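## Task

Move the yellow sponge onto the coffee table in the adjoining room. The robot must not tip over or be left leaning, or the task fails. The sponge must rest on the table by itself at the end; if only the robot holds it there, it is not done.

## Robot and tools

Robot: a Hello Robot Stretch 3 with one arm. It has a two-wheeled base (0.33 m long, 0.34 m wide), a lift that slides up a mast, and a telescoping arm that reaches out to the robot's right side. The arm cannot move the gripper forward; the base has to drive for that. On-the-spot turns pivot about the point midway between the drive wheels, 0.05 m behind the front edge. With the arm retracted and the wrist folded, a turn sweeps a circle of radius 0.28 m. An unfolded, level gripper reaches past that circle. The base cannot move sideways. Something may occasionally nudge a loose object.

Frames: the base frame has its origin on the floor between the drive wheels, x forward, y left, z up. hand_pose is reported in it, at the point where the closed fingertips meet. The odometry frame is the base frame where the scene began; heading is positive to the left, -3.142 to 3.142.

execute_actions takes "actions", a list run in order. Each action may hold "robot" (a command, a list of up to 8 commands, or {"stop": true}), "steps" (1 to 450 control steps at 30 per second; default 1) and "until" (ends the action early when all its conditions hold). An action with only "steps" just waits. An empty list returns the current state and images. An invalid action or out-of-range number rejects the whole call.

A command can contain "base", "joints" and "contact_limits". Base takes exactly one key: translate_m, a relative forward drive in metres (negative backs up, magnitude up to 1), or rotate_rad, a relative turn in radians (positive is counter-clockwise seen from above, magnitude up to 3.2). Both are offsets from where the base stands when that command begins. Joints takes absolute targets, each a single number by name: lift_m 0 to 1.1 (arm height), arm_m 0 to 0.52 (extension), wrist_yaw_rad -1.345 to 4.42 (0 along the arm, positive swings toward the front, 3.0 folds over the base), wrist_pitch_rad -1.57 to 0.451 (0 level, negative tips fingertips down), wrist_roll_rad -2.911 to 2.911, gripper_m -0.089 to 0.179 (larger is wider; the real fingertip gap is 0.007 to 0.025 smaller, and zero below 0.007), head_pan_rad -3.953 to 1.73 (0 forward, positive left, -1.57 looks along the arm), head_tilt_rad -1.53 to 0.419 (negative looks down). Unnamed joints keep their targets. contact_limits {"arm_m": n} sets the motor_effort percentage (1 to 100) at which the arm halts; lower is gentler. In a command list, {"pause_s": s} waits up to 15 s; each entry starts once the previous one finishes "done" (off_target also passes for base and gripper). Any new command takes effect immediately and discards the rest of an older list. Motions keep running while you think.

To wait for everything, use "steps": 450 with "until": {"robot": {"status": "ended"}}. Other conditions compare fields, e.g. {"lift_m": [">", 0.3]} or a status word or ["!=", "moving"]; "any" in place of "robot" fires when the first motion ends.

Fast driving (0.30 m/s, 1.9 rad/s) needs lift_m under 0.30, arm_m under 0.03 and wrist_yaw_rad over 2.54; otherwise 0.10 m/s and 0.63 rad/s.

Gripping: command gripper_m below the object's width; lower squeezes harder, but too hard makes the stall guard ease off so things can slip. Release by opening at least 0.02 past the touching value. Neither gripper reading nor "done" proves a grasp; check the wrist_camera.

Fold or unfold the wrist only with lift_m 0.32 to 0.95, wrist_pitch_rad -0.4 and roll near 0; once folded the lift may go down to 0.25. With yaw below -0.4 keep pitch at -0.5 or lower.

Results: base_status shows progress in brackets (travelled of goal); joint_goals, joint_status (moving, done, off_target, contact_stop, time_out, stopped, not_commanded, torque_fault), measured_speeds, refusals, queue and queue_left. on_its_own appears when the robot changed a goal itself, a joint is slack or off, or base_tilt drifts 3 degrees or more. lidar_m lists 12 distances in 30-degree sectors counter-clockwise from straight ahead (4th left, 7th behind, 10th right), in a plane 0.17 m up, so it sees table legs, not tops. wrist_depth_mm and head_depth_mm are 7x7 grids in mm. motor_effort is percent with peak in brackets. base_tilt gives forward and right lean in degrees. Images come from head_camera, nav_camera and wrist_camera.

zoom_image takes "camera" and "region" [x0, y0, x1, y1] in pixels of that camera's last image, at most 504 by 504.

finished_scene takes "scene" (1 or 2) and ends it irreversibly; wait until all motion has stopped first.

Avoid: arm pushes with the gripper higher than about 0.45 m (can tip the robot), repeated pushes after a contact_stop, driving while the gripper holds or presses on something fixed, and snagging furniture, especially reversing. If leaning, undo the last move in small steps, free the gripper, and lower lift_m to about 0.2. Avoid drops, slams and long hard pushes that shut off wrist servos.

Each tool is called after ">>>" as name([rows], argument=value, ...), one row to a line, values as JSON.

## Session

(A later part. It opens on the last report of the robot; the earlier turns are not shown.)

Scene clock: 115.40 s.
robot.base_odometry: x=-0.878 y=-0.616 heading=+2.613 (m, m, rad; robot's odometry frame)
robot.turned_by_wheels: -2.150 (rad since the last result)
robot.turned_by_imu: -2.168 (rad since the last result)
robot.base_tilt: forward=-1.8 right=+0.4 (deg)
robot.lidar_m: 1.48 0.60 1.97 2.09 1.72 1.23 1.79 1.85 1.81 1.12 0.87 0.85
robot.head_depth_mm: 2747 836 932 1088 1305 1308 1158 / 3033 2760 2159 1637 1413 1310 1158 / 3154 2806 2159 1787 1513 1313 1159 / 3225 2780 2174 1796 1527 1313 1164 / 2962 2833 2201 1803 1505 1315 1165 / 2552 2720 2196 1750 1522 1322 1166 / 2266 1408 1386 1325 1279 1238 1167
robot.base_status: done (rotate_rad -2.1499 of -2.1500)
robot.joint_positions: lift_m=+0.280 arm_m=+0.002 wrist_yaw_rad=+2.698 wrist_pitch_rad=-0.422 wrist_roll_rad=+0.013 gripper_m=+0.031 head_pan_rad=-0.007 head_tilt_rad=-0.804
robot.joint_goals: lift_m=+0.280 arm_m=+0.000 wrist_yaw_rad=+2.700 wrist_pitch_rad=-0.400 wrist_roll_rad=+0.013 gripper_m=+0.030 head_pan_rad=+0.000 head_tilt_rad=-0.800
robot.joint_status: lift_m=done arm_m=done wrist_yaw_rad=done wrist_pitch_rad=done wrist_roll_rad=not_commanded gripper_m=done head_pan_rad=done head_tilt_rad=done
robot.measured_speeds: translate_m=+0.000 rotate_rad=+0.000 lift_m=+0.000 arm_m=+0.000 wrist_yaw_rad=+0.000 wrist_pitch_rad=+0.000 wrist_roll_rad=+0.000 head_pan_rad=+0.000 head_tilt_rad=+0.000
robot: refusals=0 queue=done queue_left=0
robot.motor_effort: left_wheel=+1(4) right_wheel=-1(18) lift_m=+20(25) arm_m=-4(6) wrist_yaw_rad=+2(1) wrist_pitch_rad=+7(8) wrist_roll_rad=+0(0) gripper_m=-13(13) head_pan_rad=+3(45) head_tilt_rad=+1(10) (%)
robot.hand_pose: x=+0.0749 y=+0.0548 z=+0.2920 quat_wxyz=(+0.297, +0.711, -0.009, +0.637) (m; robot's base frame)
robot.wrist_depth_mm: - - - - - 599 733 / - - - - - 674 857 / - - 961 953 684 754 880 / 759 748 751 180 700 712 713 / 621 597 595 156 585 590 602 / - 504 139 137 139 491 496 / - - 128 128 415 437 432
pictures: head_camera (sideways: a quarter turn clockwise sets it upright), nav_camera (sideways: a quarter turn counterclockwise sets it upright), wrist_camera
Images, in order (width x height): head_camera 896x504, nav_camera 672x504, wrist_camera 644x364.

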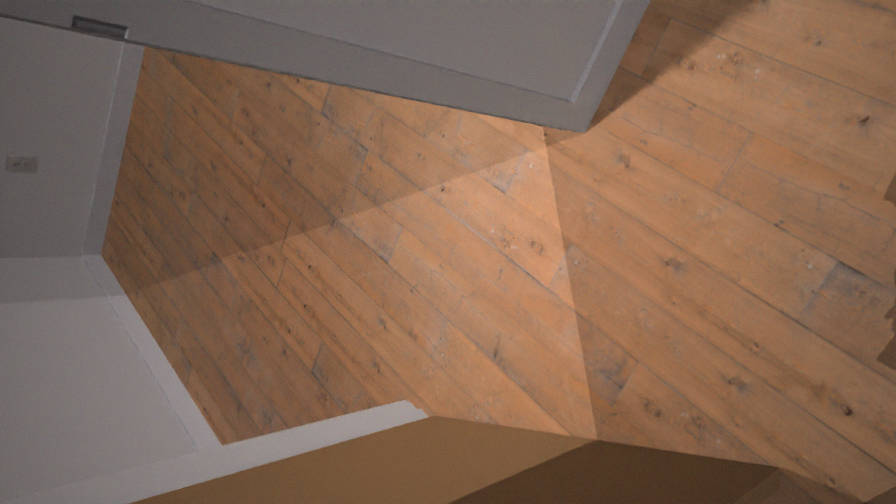

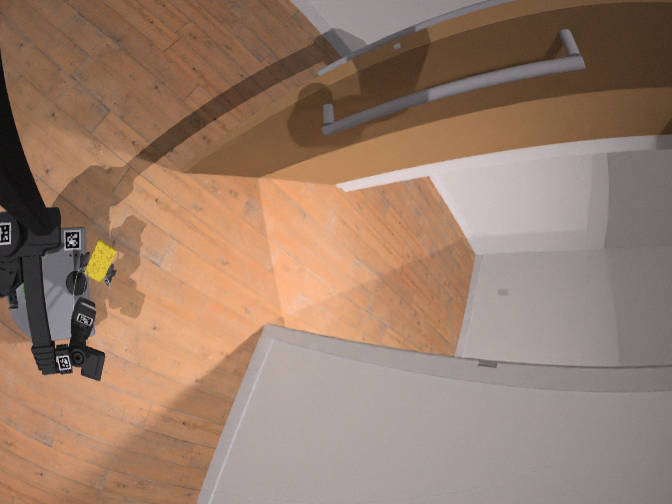

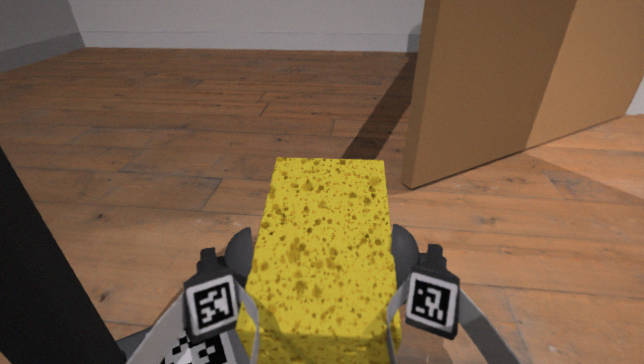

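Right jamb at 0.28, left 0.45; veer slightly left.

>>> execute_actions([
  {"robot":[{"base":{"rotate_rad":0.08}},{"base":{"translate_m":1.0}},{"base":{"translate_m":0.7},"joints":{"head_pan_rad":-1.7,"head_tilt_rad":-0.55}}],"steps":450,"until":{"robot":{"status":"ended"}}},
])

Scene clock: 130.77 s.
robot.base_odometry: x=-2.410 y=+0.121 heading=+2.693 (m, m, rad; robot's odometry frame)
robot.turned_by_wheels: +0.080 (rad since the last result)
robot.turned_by_imu: +0.095 (rad since the last result)
robot.base_tilt: forward=-2.0 right=+0.2 (deg)
robot.lidar_m: 1.09 0.89 0.86 0.44 0.35 0.36 2.83 0.92 2.26 2.18 1.78 1.76
robot.head_depth_mm: 2549 2764 2538 2416 1851 1504 1278 / 2661 2943 2737 2417 1857 1523 1282 / 2818 3095 2759 2437 1862 1530 1280 / 2890 3184 3296 2446 1887 1526 1288 / 2624 2842 2991 2476 1892 1526 1282 / 2298 2434 2599 2449 1894 1533 1292 / 2036 2182 2322 2354 1920 1548 1298
robot.base_status: done (translate_m +0.7000 of +0.7000)
robot.joint_positions: lift_m=+0.280 arm_m=+0.002 wrist_yaw_rad=+2.698 wrist_pitch_rad=-0.422 wrist_roll_rad=+0.013 gripper_m=+0.031 head_pan_rad=-1.693 head_tilt_rad=-0.557
robot.joint_goals: lift_m=+0.280 arm_m=+0.000 wrist_yaw_rad=+2.700 wrist_pitch_rad=-0.400 wrist_roll_rad=+0.013 gripper_m=+0.030 head_pan_rad=-1.700 head_tilt_rad=-0.550
robot.joint_status: lift_m=done arm_m=done wrist_yaw_rad=done wrist_pitch_rad=done wrist_roll_rad=not_commanded gripper_m=done head_pan_rad=done head_tilt_rad=done
robot.measured_speeds: translate_m=+0.000 rotate_rad=+0.000 lift_m=+0.000 arm_m=+0.000 wrist_yaw_rad=+0.000 wrist_pitch_rad=+0.000 wrist_roll_rad=+0.000 head_pan_rad=+0.000 head_tilt_rad=+0.000
robot: refusals=0 queue=done queue_left=0
robot.motor_effort: left_wheel=-2(5) right_wheel=+2(6) lift_m=+20(20) arm_m=-4(4) wrist_yaw_rad=+2(1) wrist_pitch_rad=+6(7) wrist_roll_rad=+0(0) gripper_m=-13(13) head_pan_rad=-2(45) head_tilt_rad=+3(23) (%)
robot.hand_pose: x=+0.0748 y=+0.0549 z=+0.2920 quat_wxyz=(+0.297, +0.711, -0.009, +0.638) (m; robot's base frame)
robot.wrist_depth_mm: 403 522 801 838 783 750 718 / 400 542 824 905 857 803 761 / 412 552 847 931 885 829 795 / 428 565 727 179 731 730 734 / 451 554 604 156 593 594 595 / - 502 140 136 140 494 503 / - - 128 127 404 437 431
pictures: head_camera (sideways: a quarter turn clockwise sets it upright), nav_camera (sideways: a quarter turn counterclockwise sets it upright), wrist_camera
Images, in order (width x height): head_camera 896x504, nav_camera 672x504, wrist_camera 644x364.

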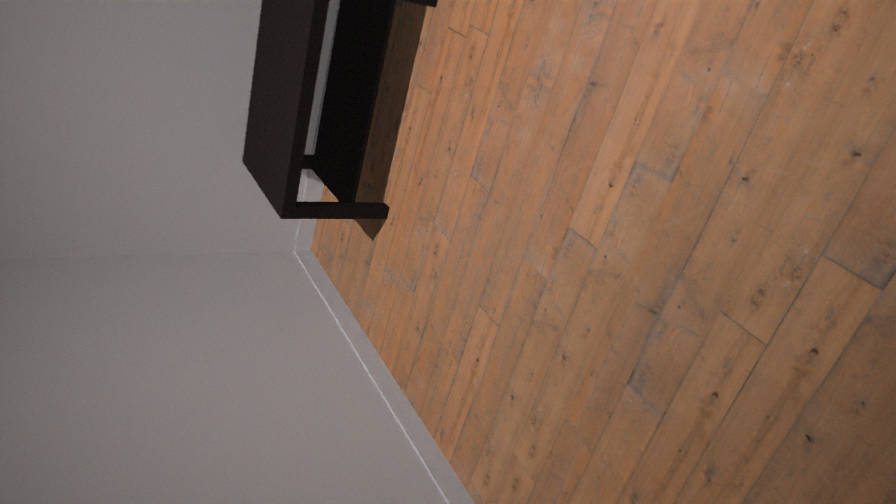

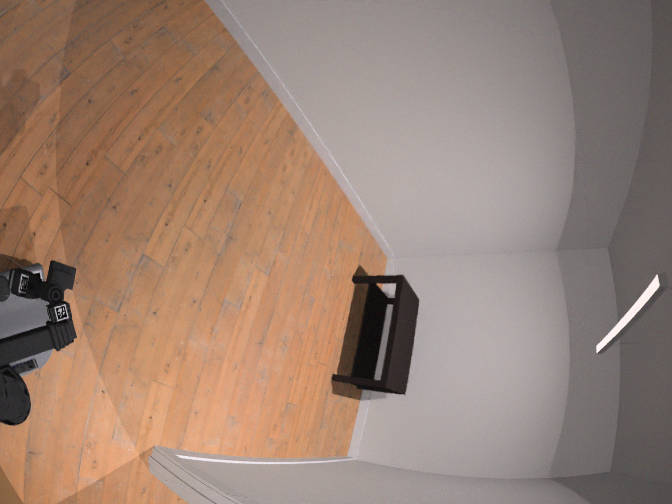

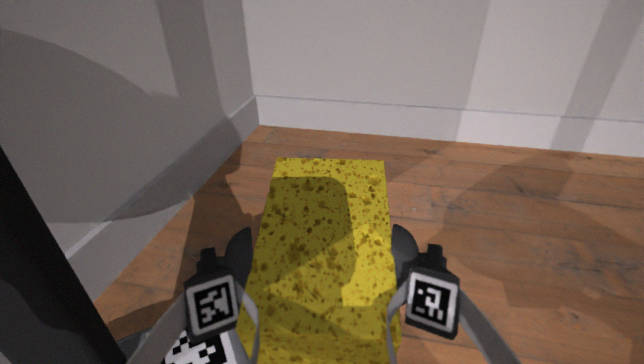

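>>> execute_actions([
  {"robot":[{"base":{"rotate_rad":-1.84}},{"base":{"translate_m":1.0}},{"base":{"translate_m":1.0},"joints":{"head_pan_rad":-1.57,"head_tilt_rad":-1.0}},{"base":{"rotate_rad":1.14}},{"joints":{"lift_m":0.58}},{"joints":{"wrist_yaw_rad":0,"wrist_pitch_rad":-0.6,"arm_m":0.2}}],"steps":450,"until":{"robot":{"status":"ended"}}},
  {"steps":450,"until":{"robot":{"status":"ended"}}},
])

Scene clock: 155.30 s.
robot.base_odometry: x=-1.095 y=+1.628 heading=+1.993 (m, m, rad; robot's odometry frame)
robot.turned_by_wheels: -0.700 (rad since the last result)
robot.turned_by_imu: -0.686 (rad since the last result)
robot.base_tilt: forward=-1.9 right=+0.4 (deg)
robot.lidar_m: 0.92 0.96 1.32 2.71 2.25 1.25 1.21 0.64 1.03 1.06 0.50 0.96
robot.head_depth_mm: 1029 1224 1121 979 1196 1232 1137 / 1026 1211 1123 1002 - - - / 1018 1214 1127 1028 1212 1233 - / 1017 1205 1122 970 1202 1230 - / 1011 1195 1124 990 932 1233 1123 / 1006 1191 1135 994 933 1234 1122 / 1005 1191 1159 997 926 1236 1115
robot.base_status: done (rotate_rad +1.1399 of +1.1400)
robot.joint_positions: lift_m=+0.580 arm_m=+0.200 wrist_yaw_rad=+0.003 wrist_pitch_rad=-0.611 wrist_roll_rad=+0.013 gripper_m=+0.031 head_pan_rad=-1.577 head_tilt_rad=-0.988
robot.joint_goals: lift_m=+0.580 arm_m=+0.200 wrist_yaw_rad=+0.000 wrist_pitch_rad=-0.600 wrist_roll_rad=+0.013 gripper_m=+0.030 head_pan_rad=-1.570 head_tilt_rad=-1.000
robot.joint_status: lift_m=done arm_m=done wrist_yaw_rad=done wrist_pitch_rad=done wrist_roll_rad=not_commanded gripper_m=done head_pan_rad=done head_tilt_rad=done
robot.measured_speeds: translate_m=+0.000 rotate_rad=+0.000 lift_m=+0.000 arm_m=+0.000 wrist_yaw_rad=+0.000 wrist_pitch_rad=+0.000 wrist_roll_rad=+0.000 head_pan_rad=+0.000 head_tilt_rad=+0.000
robot: refusals=0 queue=done queue_left=0
robot.motor_effort: left_wheel=-2(7) right_wheel=+2(9) lift_m=+26(28) arm_m=+7(9) wrist_yaw_rad=-2(1) wrist_pitch_rad=+3(7) wrist_roll_rad=+0(0) gripper_m=-13(13) head_pan_rad=+3(17) head_tilt_rad=-4(29) (%)
robot.hand_pose: x=-0.0211 y=-0.5406 z=+0.5518 quat_wxyz=(+0.670, +0.212, -0.678, -0.214) (m; robot's base frame)
robot.wrist_depth_mm: 579 567 578 580 582 592 589 / 625 514 509 503 492 502 501 / 412 416 411 411 410 408 402 / 348 347 346 179 343 343 342 / 299 300 300 155 295 295 295 / 263 264 139 137 140 258 260 / 234 234 224 128 223 231 229
pictures: head_camera (sideways: a quarter turn clockwise sets it upright), nav_camera (sideways: a quarter turn counterclockwise sets it upright), wrist_camera
Images, in order (width x height): head_camera 896x504, nav_camera 672x504, wrist_camera 644x364.

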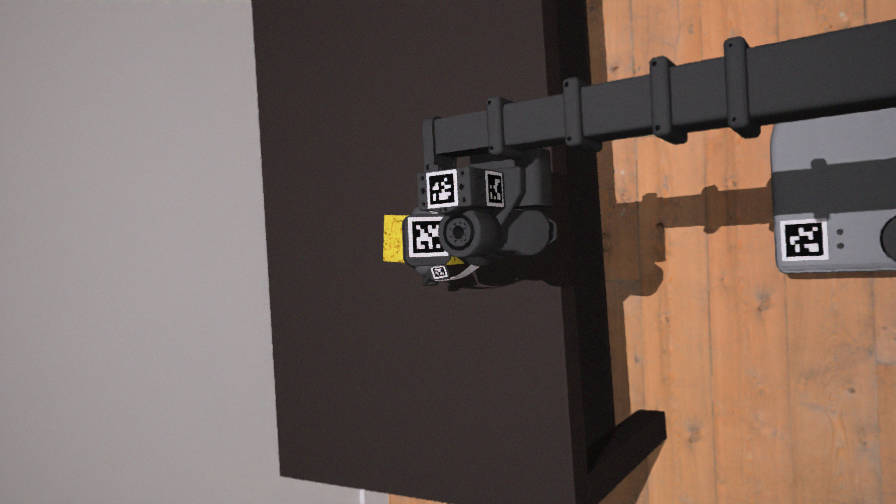

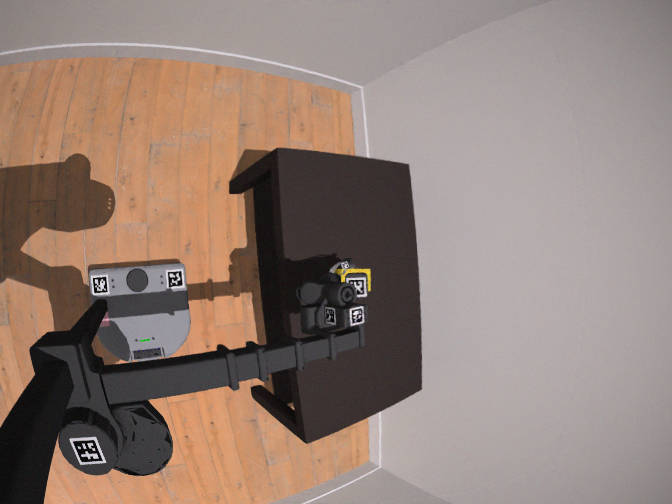

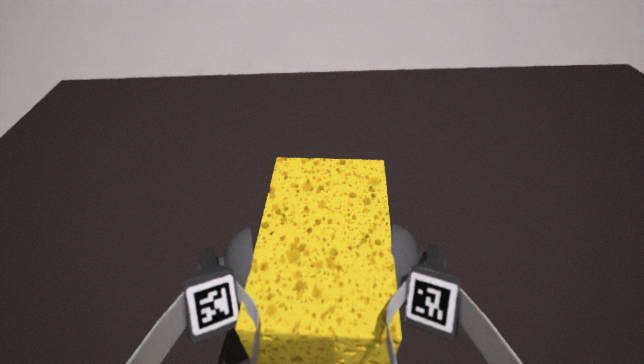

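Target depth 245 → lower ~0.068.

>>> execute_actions([
  {"robot":[{"joints":{"lift_m":0.514,"arm_m":0.28}},{"joints":{"gripper_m":0.12}},{"joints":{"lift_m":0.6}}],"steps":450,"until":{"robot":{"status":"ended"}}},
])

>>> finished_scene(scene=1)

Scene clock: 164.33 s.
robot.base_odometry: x=-1.095 y=+1.628 heading=+1.993 (m, m, rad; robot's odometry frame)
robot.turned_by_wheels: +0.000 (rad since the last result)
robot.turned_by_imu: +0.000 (rad since the last result)
robot.base_tilt: forward=-1.9 right=+0.2 (deg)
robot.lidar_m: 0.92 0.96 1.33 2.71 2.24 1.25 1.21 0.64 1.03 1.07 0.50 0.96
robot.head_depth_mm: 1021 1224 1110 985 1195 1240 1131 / 1026 1223 1114 986 - - - / 1018 1211 1150 952 1180 1229 - / 1017 1201 1146 962 1191 1232 - / 1015 1202 1130 988 934 1234 1125 / 1002 1193 1130 993 927 1233 1131 / 1008 1197 1158 994 929 1236 1131
robot.base_status: done (rotate_rad +1.1399 of +1.1400)
robot.joint_positions: lift_m=+0.600 arm_m=+0.280 wrist_yaw_rad=+0.002 wrist_pitch_rad=-0.612 wrist_roll_rad=+0.013 gripper_m=+0.120 head_pan_rad=-1.577 head_tilt_rad=-0.988
robot.joint_goals: lift_m=+0.600 arm_m=+0.280 wrist_yaw_rad=+0.000 wrist_pitch_rad=-0.600 wrist_roll_rad=+0.013 gripper_m=+0.120 head_pan_rad=-1.570 head_tilt_rad=-1.000
robot.joint_status: lift_m=done arm_m=done wrist_yaw_rad=done wrist_pitch_rad=done wrist_roll_rad=not_commanded gripper_m=done head_pan_rad=done head_tilt_rad=done
robot.measured_speeds: translate_m=+0.000 rotate_rad=+0.000 lift_m=+0.000 arm_m=+0.000 wrist_yaw_rad=+0.000 wrist_pitch_rad=+0.000 wrist_roll_rad=+0.000 head_pan_rad=+0.000 head_tilt_rad=+0.000
robot: refusals=0 queue=done queue_left=0
robot.motor_effort: left_wheel=-2(2) right_wheel=+2(3) lift_m=+26(25) arm_m=+7(8) wrist_yaw_rad=-1(1) wrist_pitch_rad=+3(4) wrist_roll_rad=+0(0) gripper_m=+0(83) head_pan_rad=+3(3) head_tilt_rad=-5(4) (%)
robot.hand_pose: x=-0.0212 y=-0.6204 z=+0.5716 quat_wxyz=(+0.670, +0.213, -0.678, -0.214) (m; robot's base frame)
robot.wrist_depth_mm: 493 503 504 506 514 517 514 / 562 562 567 555 570 568 578 / 445 446 443 446 442 434 441 / 378 371 369 370 368 367 369 / 323 326 322 323 321 317 316 / 281 289 283 234 280 288 281 / 253 245 252 209 252 244 250
pictures: head_camera (sideways: a quarter turn clockwise sets it upright), nav_camera (sideways: a quarter turn counterclockwise sets it upright), wrist_camera
Images, in order (width x height): head_camera 896x504, nav_camera 672x504, wrist_camera 644x364.

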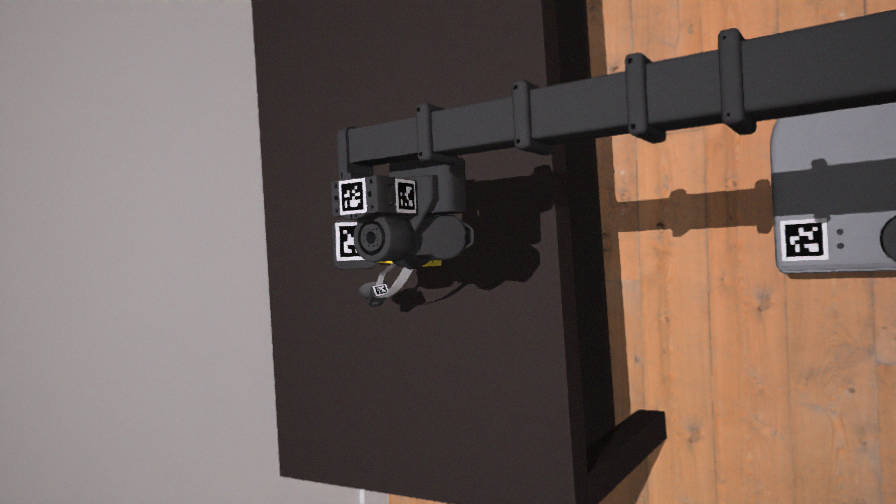

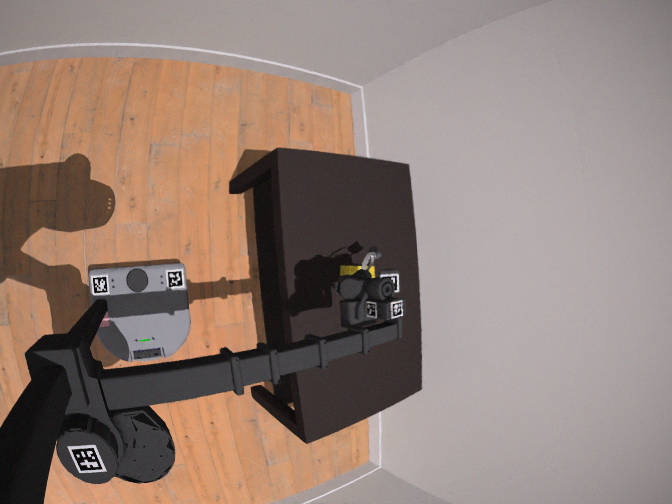

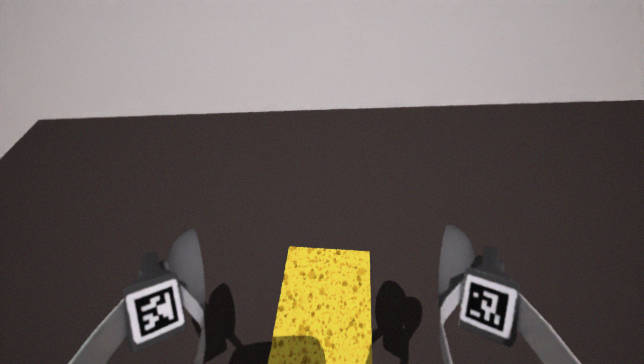

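The scene is finished: the task was done.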